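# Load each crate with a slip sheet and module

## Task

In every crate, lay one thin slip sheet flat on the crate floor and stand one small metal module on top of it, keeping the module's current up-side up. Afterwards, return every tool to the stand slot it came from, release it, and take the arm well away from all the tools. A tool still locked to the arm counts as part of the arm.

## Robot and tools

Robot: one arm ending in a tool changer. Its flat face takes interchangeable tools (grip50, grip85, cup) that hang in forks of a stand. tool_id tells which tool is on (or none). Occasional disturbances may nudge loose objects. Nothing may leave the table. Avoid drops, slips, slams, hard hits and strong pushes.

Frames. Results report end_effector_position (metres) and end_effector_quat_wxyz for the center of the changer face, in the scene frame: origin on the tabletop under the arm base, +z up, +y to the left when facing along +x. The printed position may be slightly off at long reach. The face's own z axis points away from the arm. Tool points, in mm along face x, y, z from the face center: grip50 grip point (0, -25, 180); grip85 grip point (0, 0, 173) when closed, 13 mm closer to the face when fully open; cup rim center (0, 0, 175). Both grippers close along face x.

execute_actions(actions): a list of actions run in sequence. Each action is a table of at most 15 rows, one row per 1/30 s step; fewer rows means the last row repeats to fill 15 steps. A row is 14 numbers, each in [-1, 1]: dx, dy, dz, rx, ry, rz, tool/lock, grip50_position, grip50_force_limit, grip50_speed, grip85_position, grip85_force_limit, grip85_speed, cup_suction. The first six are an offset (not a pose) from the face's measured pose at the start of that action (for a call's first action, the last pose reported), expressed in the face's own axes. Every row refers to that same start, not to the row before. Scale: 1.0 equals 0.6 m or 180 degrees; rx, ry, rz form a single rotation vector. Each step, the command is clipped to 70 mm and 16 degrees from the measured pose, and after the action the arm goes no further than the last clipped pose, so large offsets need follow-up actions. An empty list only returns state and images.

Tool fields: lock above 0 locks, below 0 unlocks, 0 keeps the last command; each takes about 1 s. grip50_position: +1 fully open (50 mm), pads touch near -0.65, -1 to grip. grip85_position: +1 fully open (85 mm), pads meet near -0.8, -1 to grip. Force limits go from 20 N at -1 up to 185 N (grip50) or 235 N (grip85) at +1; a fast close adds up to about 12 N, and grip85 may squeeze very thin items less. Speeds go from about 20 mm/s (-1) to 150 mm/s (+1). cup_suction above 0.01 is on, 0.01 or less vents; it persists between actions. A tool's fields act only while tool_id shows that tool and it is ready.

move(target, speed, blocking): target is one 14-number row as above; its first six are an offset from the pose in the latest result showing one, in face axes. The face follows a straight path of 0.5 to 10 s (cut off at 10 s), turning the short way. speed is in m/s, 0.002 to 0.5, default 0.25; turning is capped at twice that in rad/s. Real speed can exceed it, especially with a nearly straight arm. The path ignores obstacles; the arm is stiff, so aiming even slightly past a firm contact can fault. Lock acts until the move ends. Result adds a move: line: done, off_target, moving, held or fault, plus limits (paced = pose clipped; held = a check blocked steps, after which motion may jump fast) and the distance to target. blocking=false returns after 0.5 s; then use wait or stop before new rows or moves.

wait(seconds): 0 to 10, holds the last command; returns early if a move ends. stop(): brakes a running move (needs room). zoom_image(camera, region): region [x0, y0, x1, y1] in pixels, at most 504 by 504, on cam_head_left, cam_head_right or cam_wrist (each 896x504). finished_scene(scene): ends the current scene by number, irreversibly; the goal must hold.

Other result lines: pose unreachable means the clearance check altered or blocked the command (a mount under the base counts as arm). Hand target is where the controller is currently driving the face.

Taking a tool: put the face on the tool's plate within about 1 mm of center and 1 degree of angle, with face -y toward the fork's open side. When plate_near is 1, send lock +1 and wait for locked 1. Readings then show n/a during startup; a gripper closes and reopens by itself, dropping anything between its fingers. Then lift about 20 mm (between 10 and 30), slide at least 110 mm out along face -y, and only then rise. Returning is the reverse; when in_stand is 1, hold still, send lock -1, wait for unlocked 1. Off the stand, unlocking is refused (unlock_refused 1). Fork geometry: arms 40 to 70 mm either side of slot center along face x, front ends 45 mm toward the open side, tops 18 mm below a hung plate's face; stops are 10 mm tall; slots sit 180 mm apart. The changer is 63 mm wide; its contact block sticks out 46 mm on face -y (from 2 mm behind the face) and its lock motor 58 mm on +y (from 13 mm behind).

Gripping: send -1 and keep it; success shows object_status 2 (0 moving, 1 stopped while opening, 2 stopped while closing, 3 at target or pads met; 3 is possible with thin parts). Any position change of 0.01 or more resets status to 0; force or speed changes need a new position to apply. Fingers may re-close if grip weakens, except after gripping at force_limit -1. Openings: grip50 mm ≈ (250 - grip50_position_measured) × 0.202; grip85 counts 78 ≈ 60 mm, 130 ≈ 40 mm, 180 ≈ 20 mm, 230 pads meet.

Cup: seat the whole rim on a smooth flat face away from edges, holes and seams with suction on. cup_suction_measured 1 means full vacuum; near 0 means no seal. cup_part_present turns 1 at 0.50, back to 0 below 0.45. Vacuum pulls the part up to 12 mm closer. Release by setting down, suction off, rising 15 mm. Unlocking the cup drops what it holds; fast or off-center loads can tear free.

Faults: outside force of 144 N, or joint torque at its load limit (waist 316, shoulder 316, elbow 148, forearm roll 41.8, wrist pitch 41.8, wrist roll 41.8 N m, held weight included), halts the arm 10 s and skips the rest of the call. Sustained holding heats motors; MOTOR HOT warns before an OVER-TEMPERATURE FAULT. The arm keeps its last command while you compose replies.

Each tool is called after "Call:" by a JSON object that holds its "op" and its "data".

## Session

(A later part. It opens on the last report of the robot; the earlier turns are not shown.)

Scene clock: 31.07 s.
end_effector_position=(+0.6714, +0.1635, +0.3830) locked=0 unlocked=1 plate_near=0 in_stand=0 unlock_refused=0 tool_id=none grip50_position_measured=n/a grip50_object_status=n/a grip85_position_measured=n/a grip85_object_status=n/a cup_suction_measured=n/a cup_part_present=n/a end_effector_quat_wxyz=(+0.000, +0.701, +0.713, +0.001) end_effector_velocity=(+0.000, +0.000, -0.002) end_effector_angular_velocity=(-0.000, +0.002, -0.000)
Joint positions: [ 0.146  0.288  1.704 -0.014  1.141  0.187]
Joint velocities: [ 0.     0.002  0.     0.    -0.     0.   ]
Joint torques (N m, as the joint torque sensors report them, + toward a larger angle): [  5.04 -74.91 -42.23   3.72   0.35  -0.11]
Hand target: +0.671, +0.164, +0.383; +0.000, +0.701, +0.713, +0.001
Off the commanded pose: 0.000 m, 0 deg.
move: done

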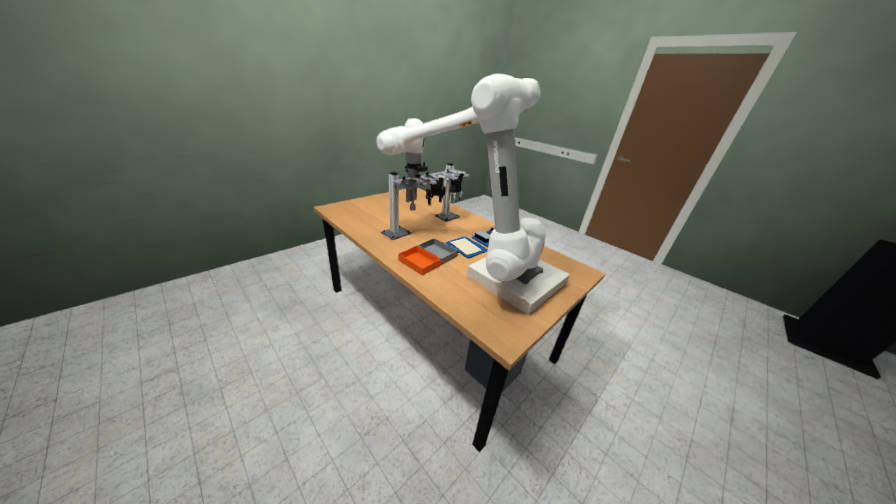

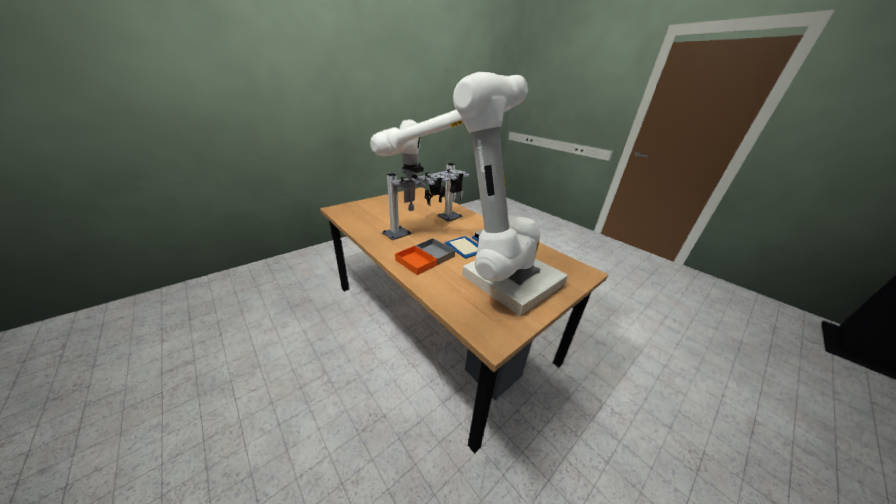

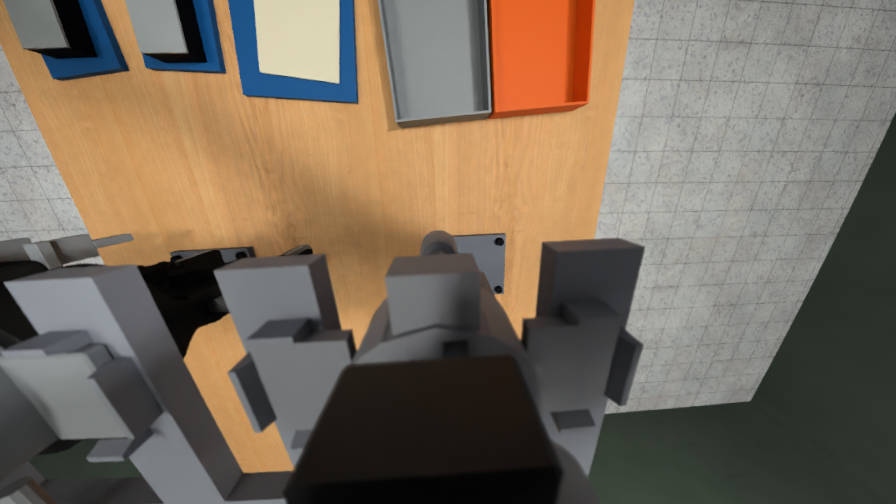

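Call:
{"op": "move", "data": {"target": [-0.0004, 0, 0.035, 0, 0, 0, 0, 1, 0, 0, 1, 0, 0, 0], "speed": 0.04}}

Scene clock: 32.27 s.
end_effector_position=(+0.6714, +0.1633, +0.3621) locked=0 unlocked=1 plate_near=0 in_stand=1 unlock_refused=0 tool_id=none grip50_position_measured=n/a grip50_object_status=n/a grip85_position_measured=n/a grip85_object_status=n/a cup_suction_measured=n/a cup_part_present=n/a end_effector_quat_wxyz=(+0.000, +0.701, +0.713, +0.001) end_effector_velocity=(+0.000, +0.000, -0.000) end_effector_angular_velocity=(+0.001, -0.000, -0.001)
Joint positions: [ 0.145  0.303  1.725 -0.014  1.105  0.187]
Joint velocities: [-0.     0.    -0.     0.001 -0.     0.   ]
Joint torques (N m, as the joint torque sensors report them, + toward a larger angle): [  3.79 -77.53 -41.07   3.67   0.17  -0.31]
Hand target: +0.671, +0.163, +0.362; +0.000, +0.701, +0.713, +0.001
Off the commanded pose: 0.000 m, 0 deg.
move: done

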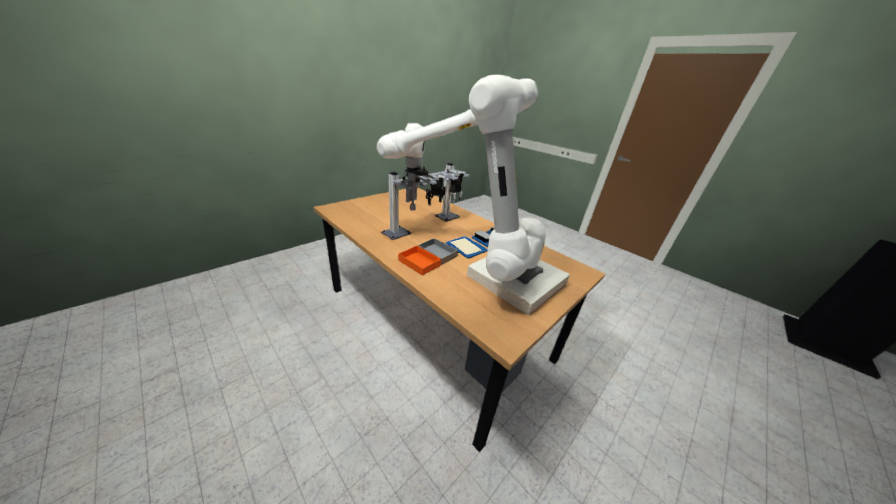

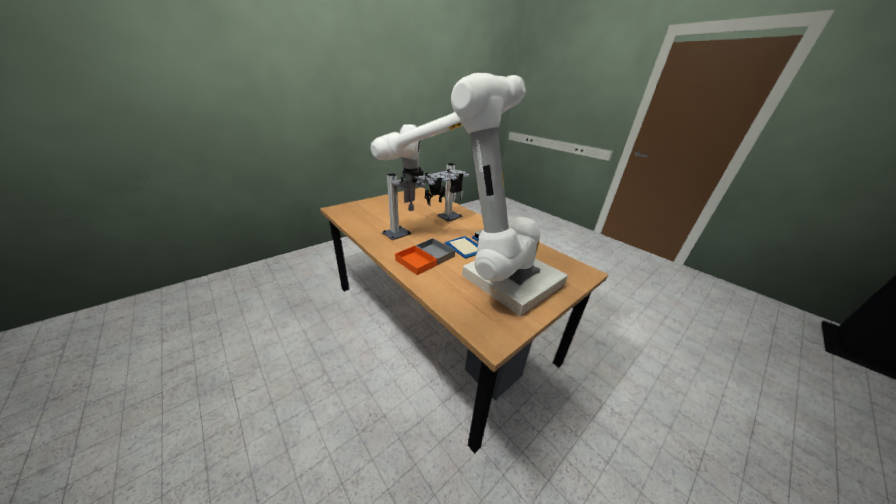

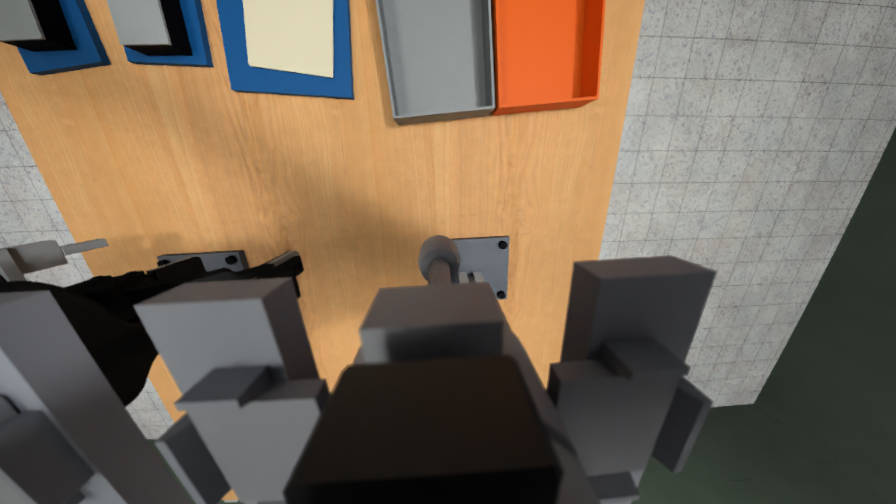

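Call:
{"op": "move", "data": {"target": [0, 0, 0.0035, 0, 0, 0, 0, 1, 0, 0, 1, 0, 0, 0], "speed": 0.01}}

Scene clock: 33.00 s.
end_effector_position=(+0.6714, +0.1633, +0.3600) locked=0 unlocked=1 plate_near=1 in_stand=1 unlock_refused=0 tool_id=none grip50_position_measured=n/a grip50_object_status=n/a grip85_position_measured=n/a grip85_object_status=n/a cup_suction_measured=n/a cup_part_present=n/a end_effector_quat_wxyz=(+0.000, +0.701, +0.713, +0.001) end_effector_velocity=(-0.000, +0.000, -0.000) end_effector_angular_velocity=(-0.000, -0.000, +0.000)
Joint positions: [ 0.145  0.304  1.727 -0.014  1.101  0.187]
Joint velocities: [ 0.     0.     0.001 -0.    -0.001  0.   ]
Joint torques (N m, as the joint torque sensors report them, + toward a larger angle): [  2.89 -76.52 -40.59   3.25   0.06  -0.37]
Hand target: +0.671, +0.163, +0.360; +0.000, +0.701, +0.713, +0.001
Off the commanded pose: 0.000 m, 0 deg.
move: done

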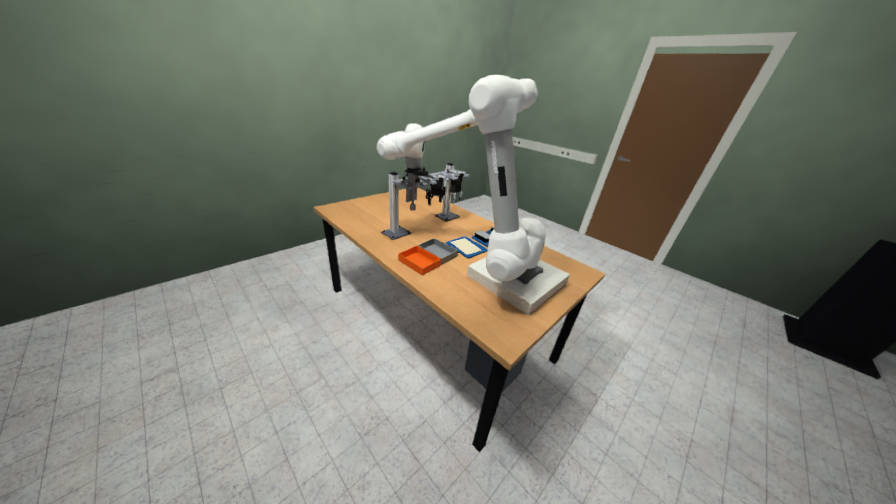

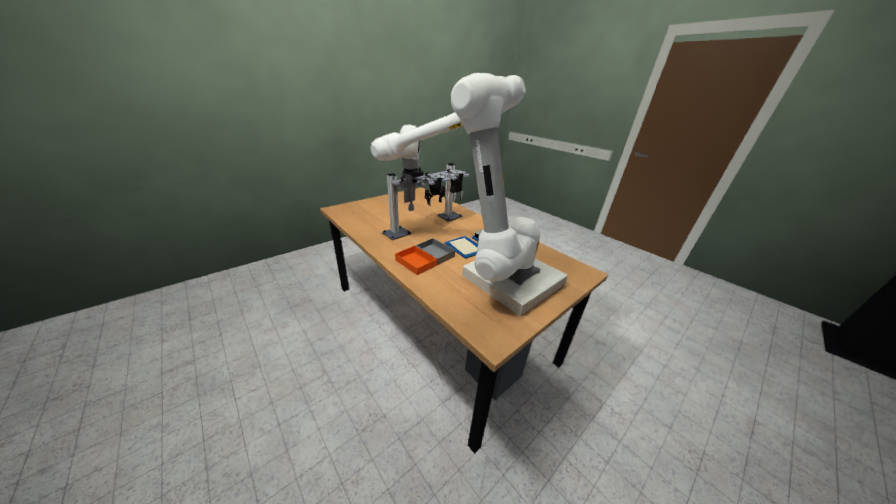

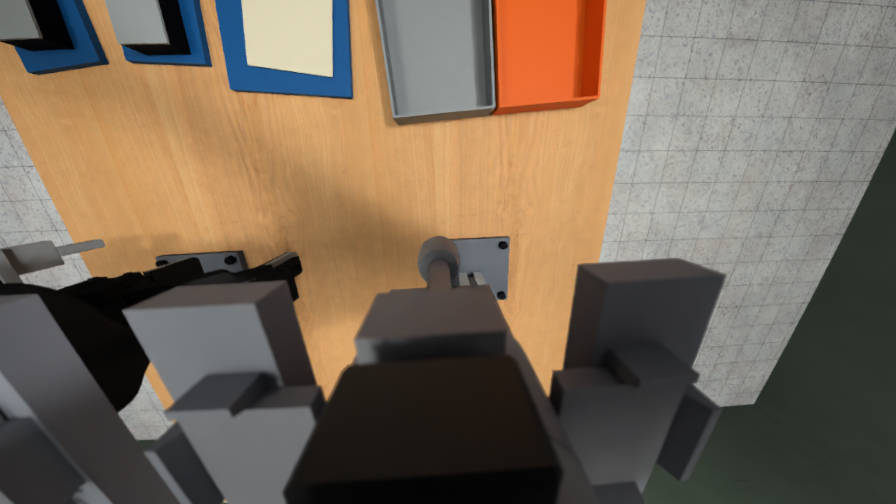

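Call:
{"op": "execute_actions", "data": {"actions": [[[0,0,0,0,0,0,1,1,0,0,1,0,0,0]]]}}

Call:
{"op": "wait", "data": {"seconds": 0.7}}

Scene clock: 33.60 s.
end_effector_position=(+0.6714, +0.1633, +0.3600) locked=0 unlocked=0 plate_near=1 in_stand=1 unlock_refused=0 tool_id=none grip50_position_measured=n/a grip50_object_status=n/a grip85_position_measured=n/a grip85_object_status=n/a cup_suction_measured=n/a cup_part_present=n/a end_effector_quat_wxyz=(+0.000, +0.701, +0.713, +0.001) end_effector_velocity=(+0.000, +0.000, +0.001) end_effector_angular_velocity=(+0.001, -0.003, -0.001)
Joint positions: [ 0.145  0.304  1.727 -0.014  1.101  0.187]
Joint velocities: [-0.    -0.001  0.001  0.    -0.003  0.   ]
Joint torques (N m, as the joint torque sensors report them, + toward a larger angle): [  2.52 -76.07 -41.01   3.25   0.11  -0.49]
Hand target: +0.671, +0.163, +0.360; +0.000, +0.701, +0.713, +0.001
Off the commanded pose: 0.000 m, 0 deg.

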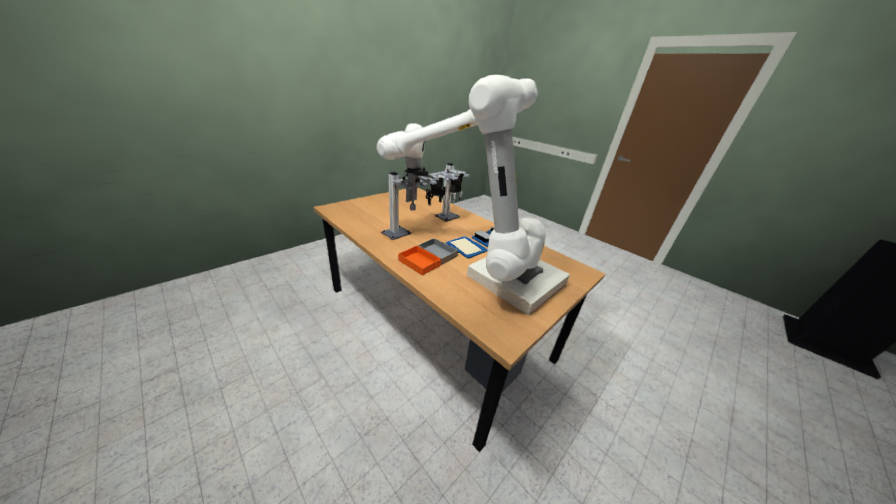

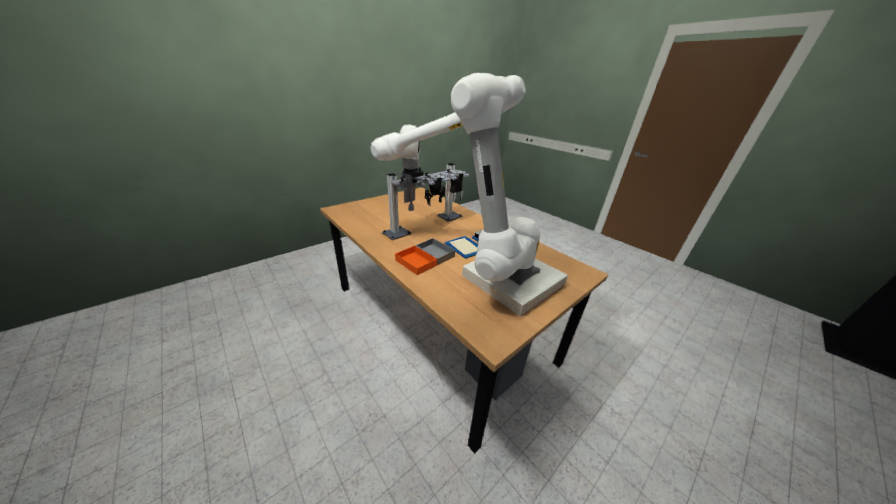

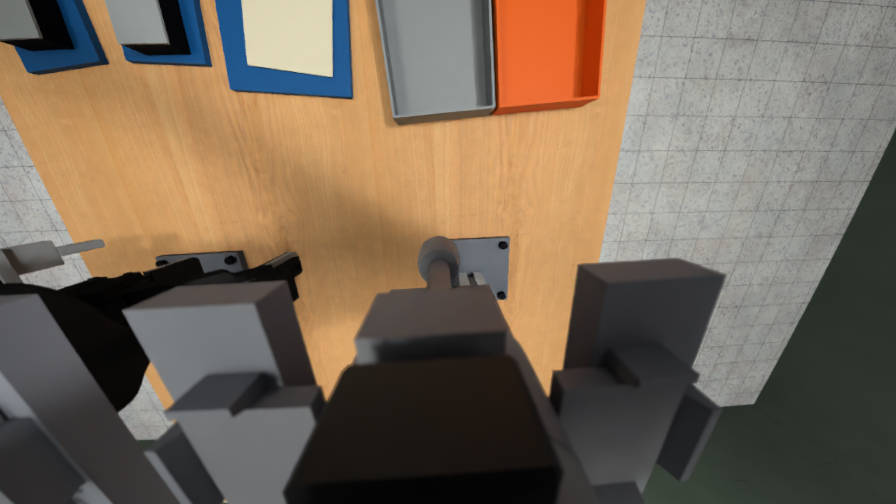

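Scene clock: 34.30 s.
end_effector_position=(+0.6714, +0.1633, +0.3599) locked=1 unlocked=0 plate_near=1 in_stand=1 unlock_refused=0 tool_id=cup grip50_position_measured=n/a grip50_object_status=n/a grip85_position_measured=n/a grip85_object_status=n/a cup_suction_measured=n/a cup_part_present=n/a end_effector_quat_wxyz=(+0.000, +0.701, +0.713, +0.001) end_effector_velocity=(+0.000, -0.000, -0.001) end_effector_angular_velocity=(-0.001, +0.002, +0.000)
Joint positions: [ 0.145  0.305  1.727 -0.014  1.101  0.187]
Joint velocities: [ 0.     0.001  0.    -0.     0.    -0.   ]
Joint torques (N m, as the joint torque sensors report them, + toward a larger angle): [  3.63 -81.46 -44.15   3.45   0.3   -0.26]
Hand target: +0.671, +0.163, +0.360; +0.000, +0.701, +0.713, +0.001
Off the commanded pose: 0.000 m, 0 deg.
wait: 0.70 s; at rest by 0.20 s

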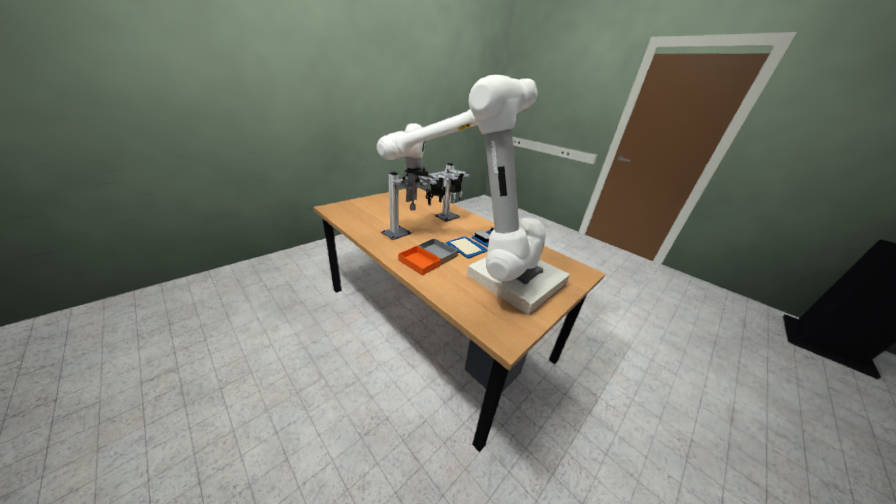

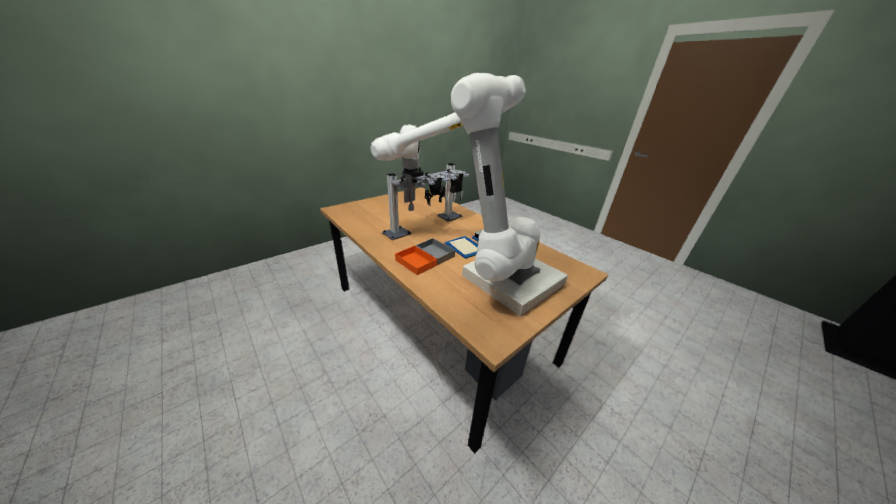

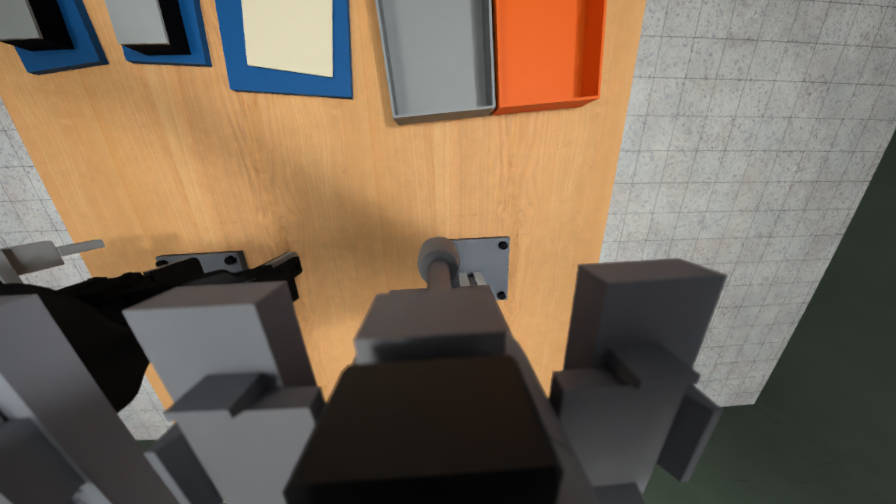

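Call:
{"op": "move", "data": {"target": [0, 0, -0.0333, 0, 0, 0, 0, 1, 0, 0, 1, 0, 0, 0], "speed": 0.1}}

Call:
{"op": "move", "data": {"target": [0, -0.3667, 0, 0, 0, 0, 0, 1, 0, 0, 1, 0, 0, 0], "speed": 0.3}}

Scene clock: 35.43 s.
end_effector_position=(+0.6714, +0.1633, +0.3798) locked=1 unlocked=0 plate_near=1 in_stand=0 unlock_refused=0 tool_id=cup grip50_position_measured=n/a grip50_object_status=n/a grip85_position_measured=n/a grip85_object_status=n/a cup_suction_measured=0.00 cup_part_present=0 end_effector_quat_wxyz=(+0.000, +0.701, +0.713, +0.001) end_effector_velocity=(+0.001, +0.000, +0.001) end_effector_angular_velocity=(+0.002, -0.002, -0.000)
Joint positions: [ 0.146  0.29   1.707 -0.014  1.135  0.187]
Joint velocities: [-0.    -0.    -0.002  0.001  0.    -0.001]
Joint torques (N m, as the joint torque sensors report them, + toward a larger angle): [  5.54 -82.73 -46.09   3.45   0.35  -0.37]
Hand target: +0.671, +0.163, +0.380; +0.000, +0.701, +0.713, +0.001
Off the commanded pose: 0.000 m, 0 deg.
move: done

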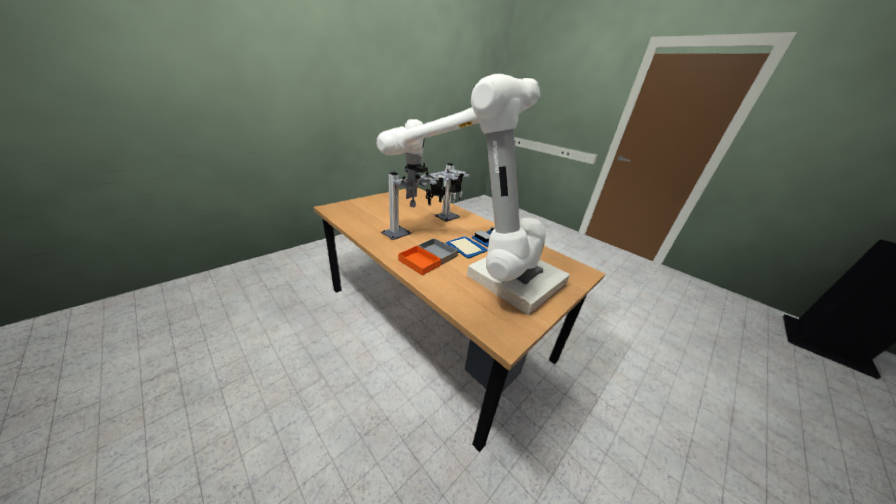

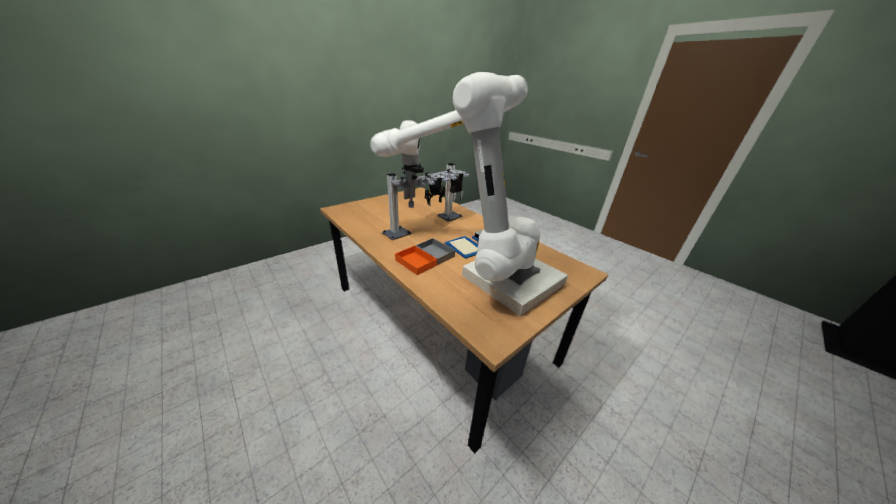

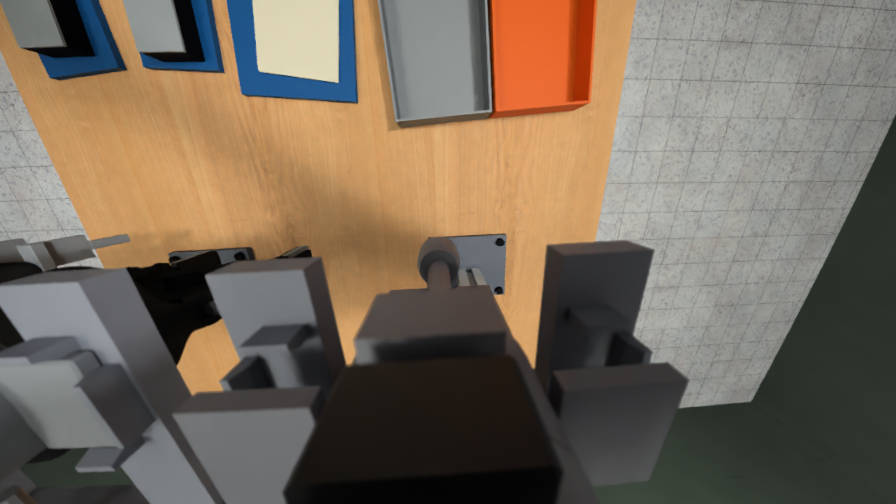

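Scene clock: 36.60 s.
end_effector_position=(+0.4514, +0.1594, +0.3793) locked=1 unlocked=0 plate_near=1 in_stand=0 unlock_refused=0 tool_id=cup grip50_position_measured=n/a grip50_object_status=n/a grip85_position_measured=n/a grip85_object_status=n/a cup_suction_measured=0.00 cup_part_present=0 end_effector_quat_wxyz=(+0.000, +0.701, +0.713, +0.001) end_effector_velocity=(-0.001, -0.000, -0.001) end_effector_angular_velocity=(-0.000, +0.002, +0.000)
Joint positions: [ 0.229 -0.033  2.087 -0.015  1.08   0.272]
Joint velocities: [ 0.     0.     0.001  0.     0.001 -0.   ]
Joint torques (N m, as the joint torque sensors report them, + toward a larger angle): [  4.14 -42.28 -44.28   3.42   0.29  -0.45]
Hand target: +0.451, +0.159, +0.379; +0.000, +0.701, +0.713, +0.001
Off the commanded pose: 0.000 m, 0 deg.
move: done

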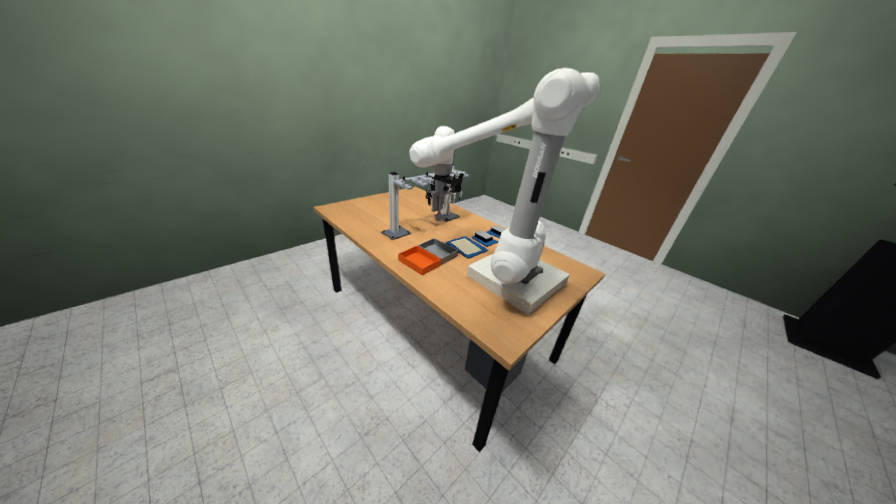

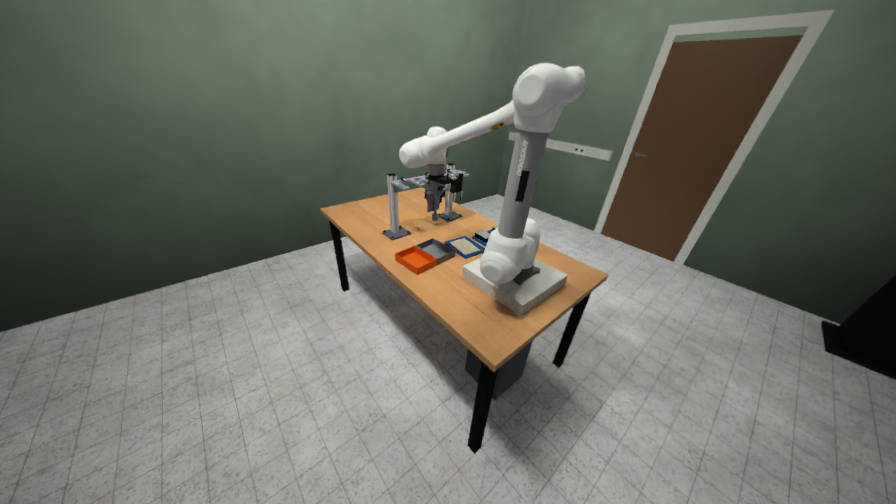

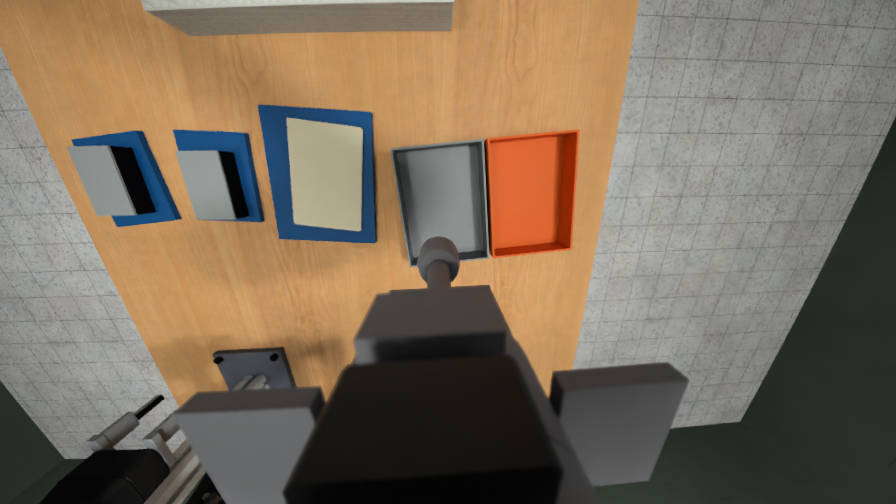

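Call:
{"op": "zoom_image", "data": {"camera": "cam_wrist", "region": [380, 115, 600, 285]}}

Call:
{"op": "zoom_image", "data": {"camera": "cam_wrist", "region": [245, 95, 405, 255]}}

Call:
{"op": "zoom_image", "data": {"camera": "cam_wrist", "region": [60, 115, 280, 245]}}

Region (380, 115, 600, 285) of cam_wrist's 896x504 image, scaled by 2.291, with more detail than that image has; it fills the top 389 rows of this view, and the rest is white.

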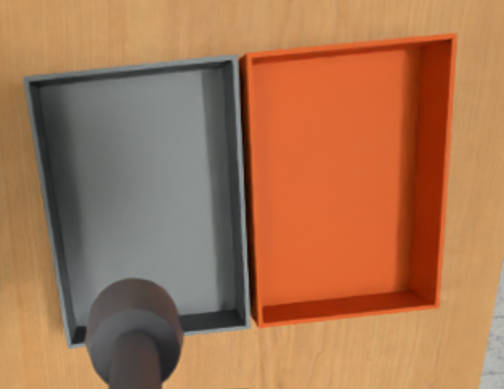

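Region (245, 95, 405, 255) of cam_wrist's 896x504 image, scaled by 3.150, with more detail than that image has.

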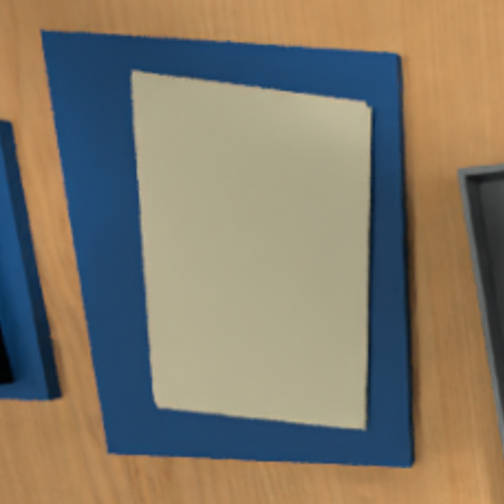

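Region (60, 115, 280, 245) of cam_wrist's 896x504 image, scaled by 2.291, with more detail than that image has; it fills the top 298 rows of this view, and the rest is white.

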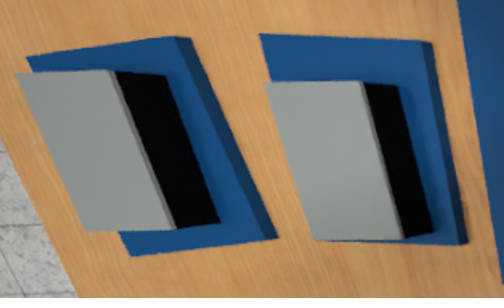

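Call:
{"op": "zoom_image", "data": {"camera": "cam_wrist", "region": [465, 225, 585, 275]}}

Call:
{"op": "zoom_image", "data": {"camera": "cam_wrist", "region": [470, 120, 590, 170]}}

Call:
{"op": "zoom_image", "data": {"camera": "cam_wrist", "region": [380, 125, 500, 175]}}

Call:
{"op": "zoom_image", "data": {"camera": "cam_wrist", "region": [390, 225, 510, 285]}}

Region (465, 225, 585, 275) of cam_wrist's 896x504 image, scaled by 4.200, with more detail than that image has; it fills the top 210 rows of this view, and the rest is white.

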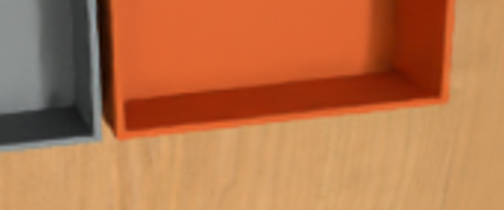

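Region (470, 120, 590, 170) of cam_wrist's 896x504 image, scaled by 4.200, with more detail than that image has; it fills the top 210 rows of this view, and the rest is white.

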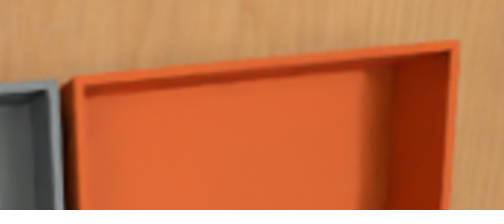

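Region (380, 125, 500, 175) of cam_wrist's 896x504 image, scaled by 4.200, with more detail than that image has; it fills the top 210 rows of this view, and the rest is white.

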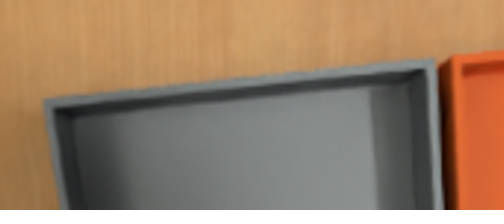

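Region (390, 225, 510, 285) of cam_wrist's 896x504 image, scaled by 4.200, with more detail than that image has.

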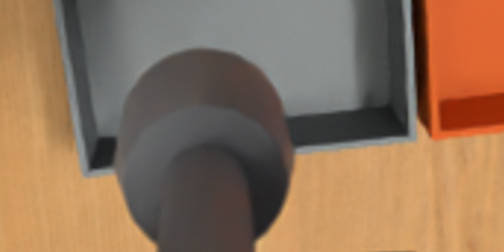

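Call:
{"op": "move", "data": {"target": [-0.2988, -0.127, 0.2405, 0, 0, 0.0528, 0, 1, 0, 0, 1, 0, 0, 0], "speed": 0.35}}

Scene clock: 40.23 s.
end_effector_position=(+0.3787, -0.0210, +0.2350) locked=1 unlocked=0 plate_near=1 in_stand=0 unlock_refused=0 tool_id=cup grip50_position_measured=n/a grip50_object_status=n/a grip85_position_measured=n/a grip85_object_status=n/a cup_suction_measured=0.00 cup_part_present=0 end_effector_quat_wxyz=(+0.000, +0.758, +0.653, +0.001) end_effector_velocity=(+0.000, -0.000, -0.000) end_effector_angular_velocity=(+0.001, +0.000, -0.001)
Joint positions: [-0.19  -0.023  2.398 -0.012  0.754  0.02 ]
Joint velocities: [-0.001  0.001 -0.     0.001 -0.    -0.   ]
Joint torques (N m, as the joint torque sensors report them, + toward a larger angle): [  4.79 -34.63 -35.3    2.59   0.35  -0.25]
Hand target: +0.379, -0.021, +0.235; +0.000, +0.758, +0.652, +0.001
Off the commanded pose: 0.000 m, 0 deg.
move: done

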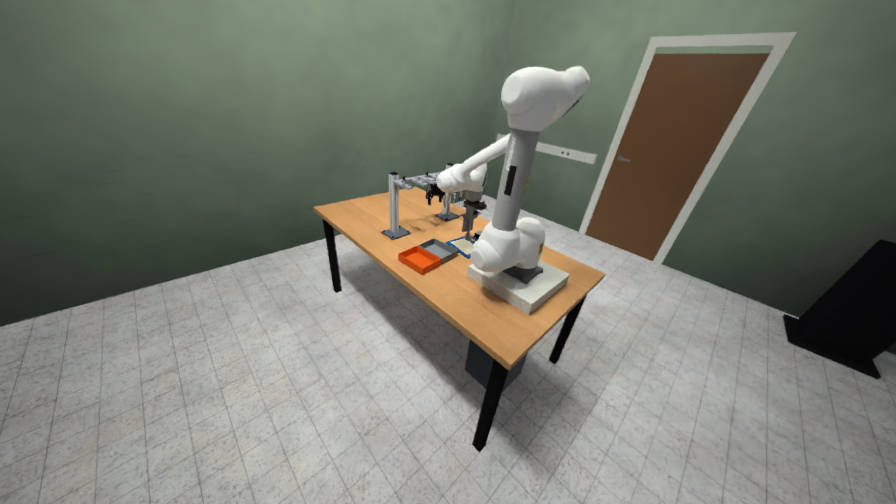

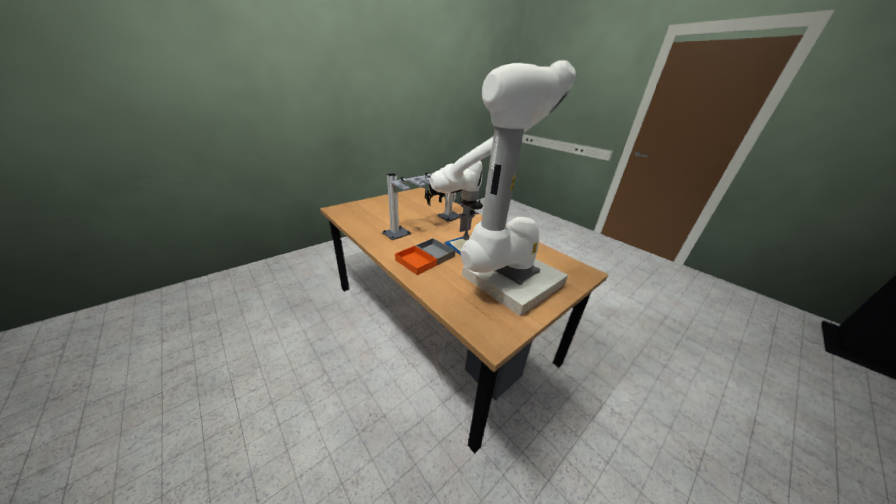

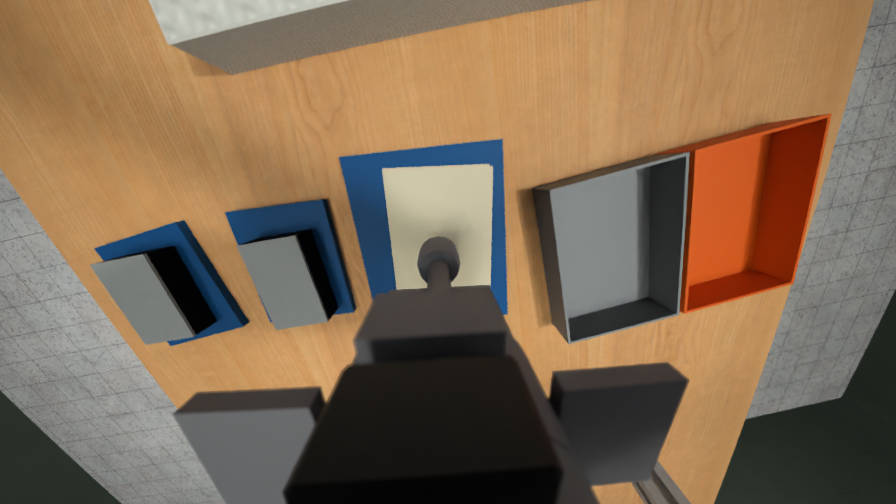

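Call:
{"op": "zoom_image", "data": {"camera": "cam_wrist", "region": [335, 130, 515, 310]}}

Call:
{"op": "zoom_image", "data": {"camera": "cam_wrist", "region": [215, 185, 375, 345]}}

Call:
{"op": "zoom_image", "data": {"camera": "cam_wrist", "region": [85, 205, 255, 355]}}

Region (335, 130, 515, 310) of cam_wrist's 896x504 image, scaled by 2.800, with more detail than that image has.

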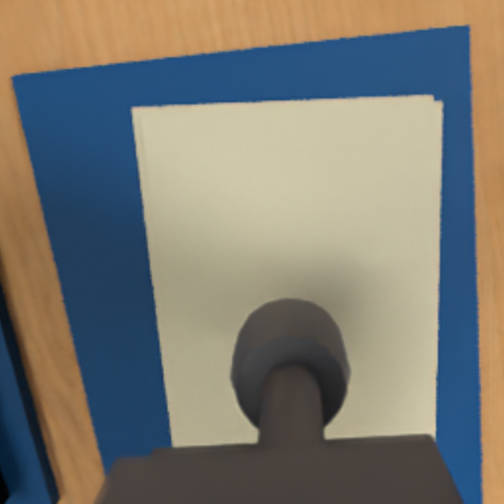

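Region (215, 185, 375, 345) of cam_wrist's 896x504 image, scaled by 3.150, with more detail than that image has.

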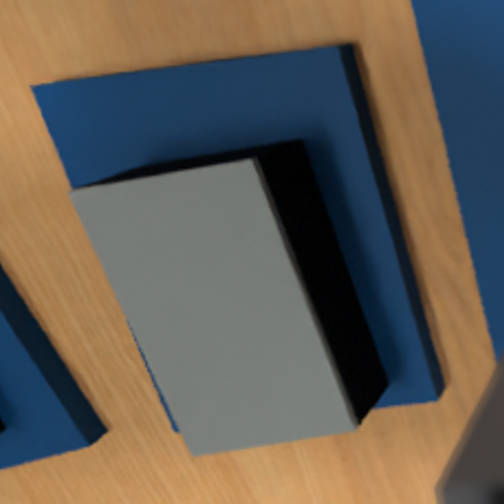

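Region (85, 205, 255, 355) of cam_wrist's 896x504 image, scaled by 2.965, with more detail than that image has; it fills the top 445 rows of this view, and the rest is white.

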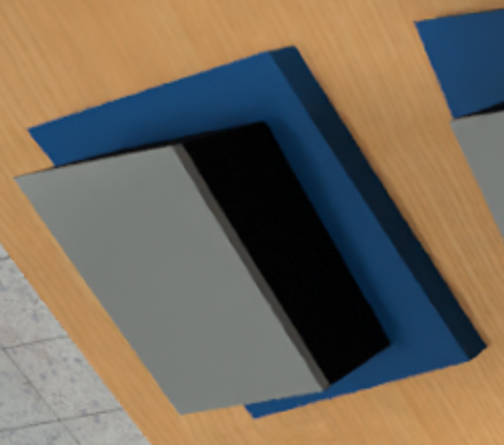

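Call:
{"op": "zoom_image", "data": {"camera": "cam_wrist", "region": [372, 155, 422, 195]}}

Call:
{"op": "zoom_image", "data": {"camera": "cam_wrist", "region": [455, 152, 505, 192]}}

Region (372, 155, 422, 195) of cam_wrist's 896x504 image, scaled by 10.080, with more detail than that image has; it fills the top 403 rows of this view, and the rest is white.

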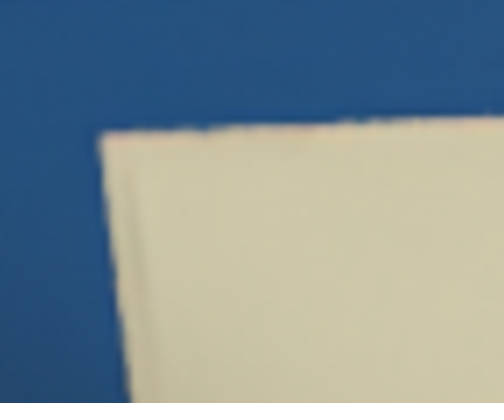

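Region (455, 152, 505, 192) of cam_wrist's 896x504 image, scaled by 10.080, with more detail than that image has; it fills the top 403 rows of this view, and the rest is white.

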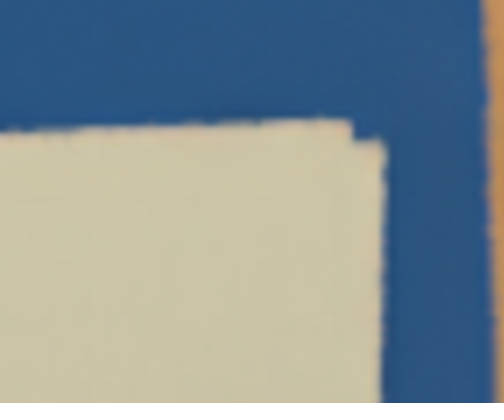

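Call:
{"op": "move", "data": {"target": [0.0072, 0.0033, 0.0783, 0, 0, 0.002, 0, 1, 0, 0, 1, 0, 0, 1], "speed": 0.1}}

Scene clock: 41.43 s.
end_effector_position=(+0.3814, -0.0171, +0.1881) locked=1 unlocked=0 plate_near=1 in_stand=0 unlock_refused=0 tool_id=cup grip50_position_measured=n/a grip50_object_status=n/a grip85_position_measured=n/a grip85_object_status=n/a cup_suction_measured=0.74 cup_part_present=1 end_effector_quat_wxyz=(+0.000, +0.760, +0.650, +0.001) end_effector_velocity=(-0.001, -0.000, -0.000) end_effector_angular_velocity=(-0.001, +0.002, +0.001)
Joint positions: [-0.18   0.069  2.433 -0.015  0.627  0.04 ]
Joint velocities: [-0.    -0.     0.001 -0.001  0.     0.   ]
Joint torques (N m, as the joint torque sensors report them, + toward a larger angle): [  4.43 -41.06 -29.94   2.02   0.44  -0.41]
Hand target: +0.381, -0.017, +0.188; +0.000, +0.760, +0.650, +0.001
Off the commanded pose: 0.000 m, 0 deg.
move: done

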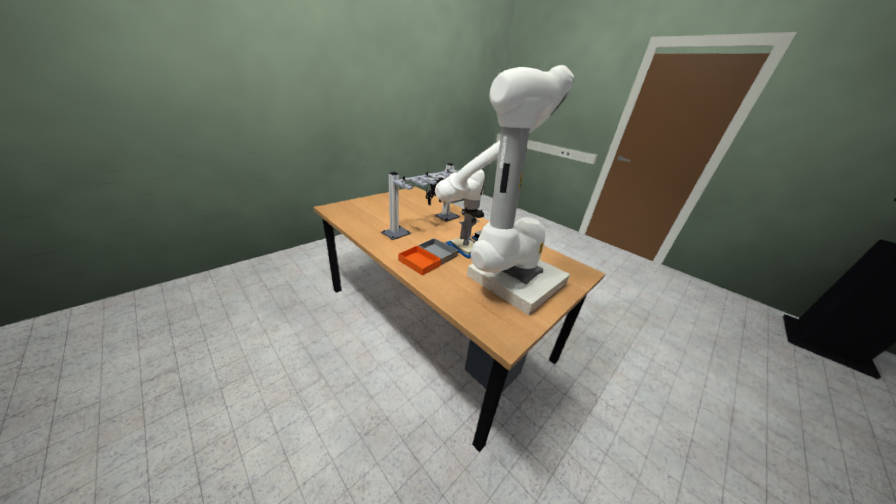

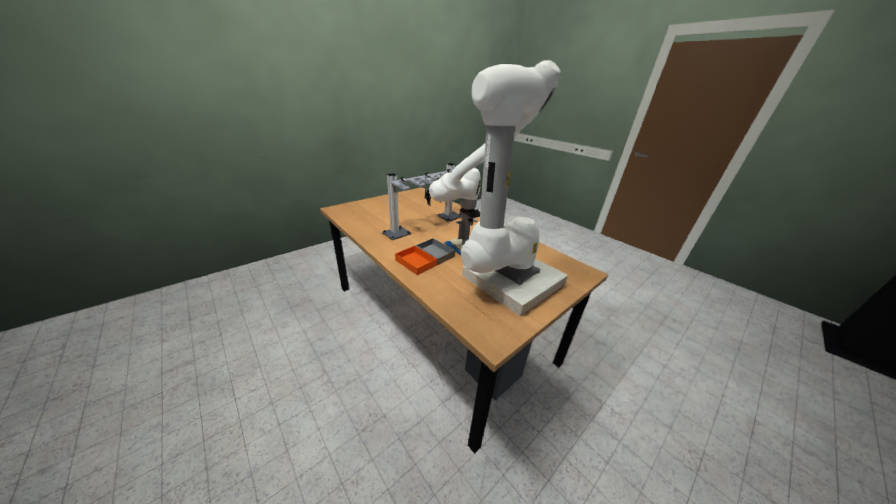

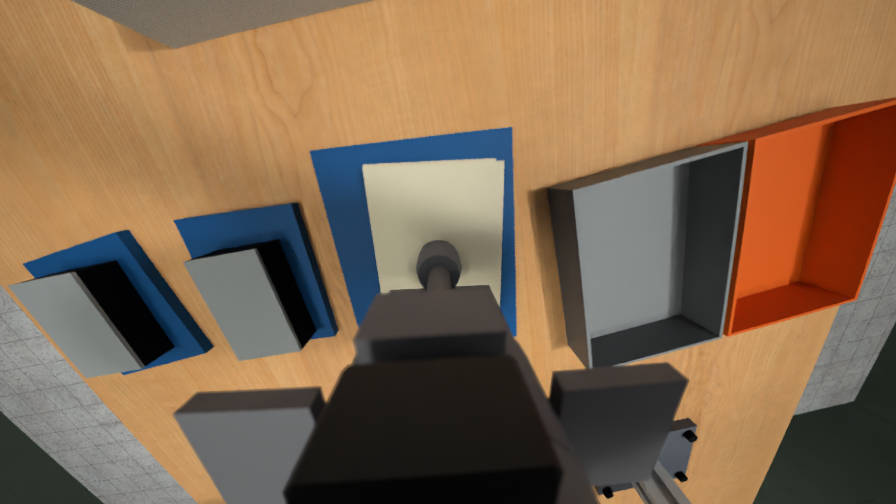

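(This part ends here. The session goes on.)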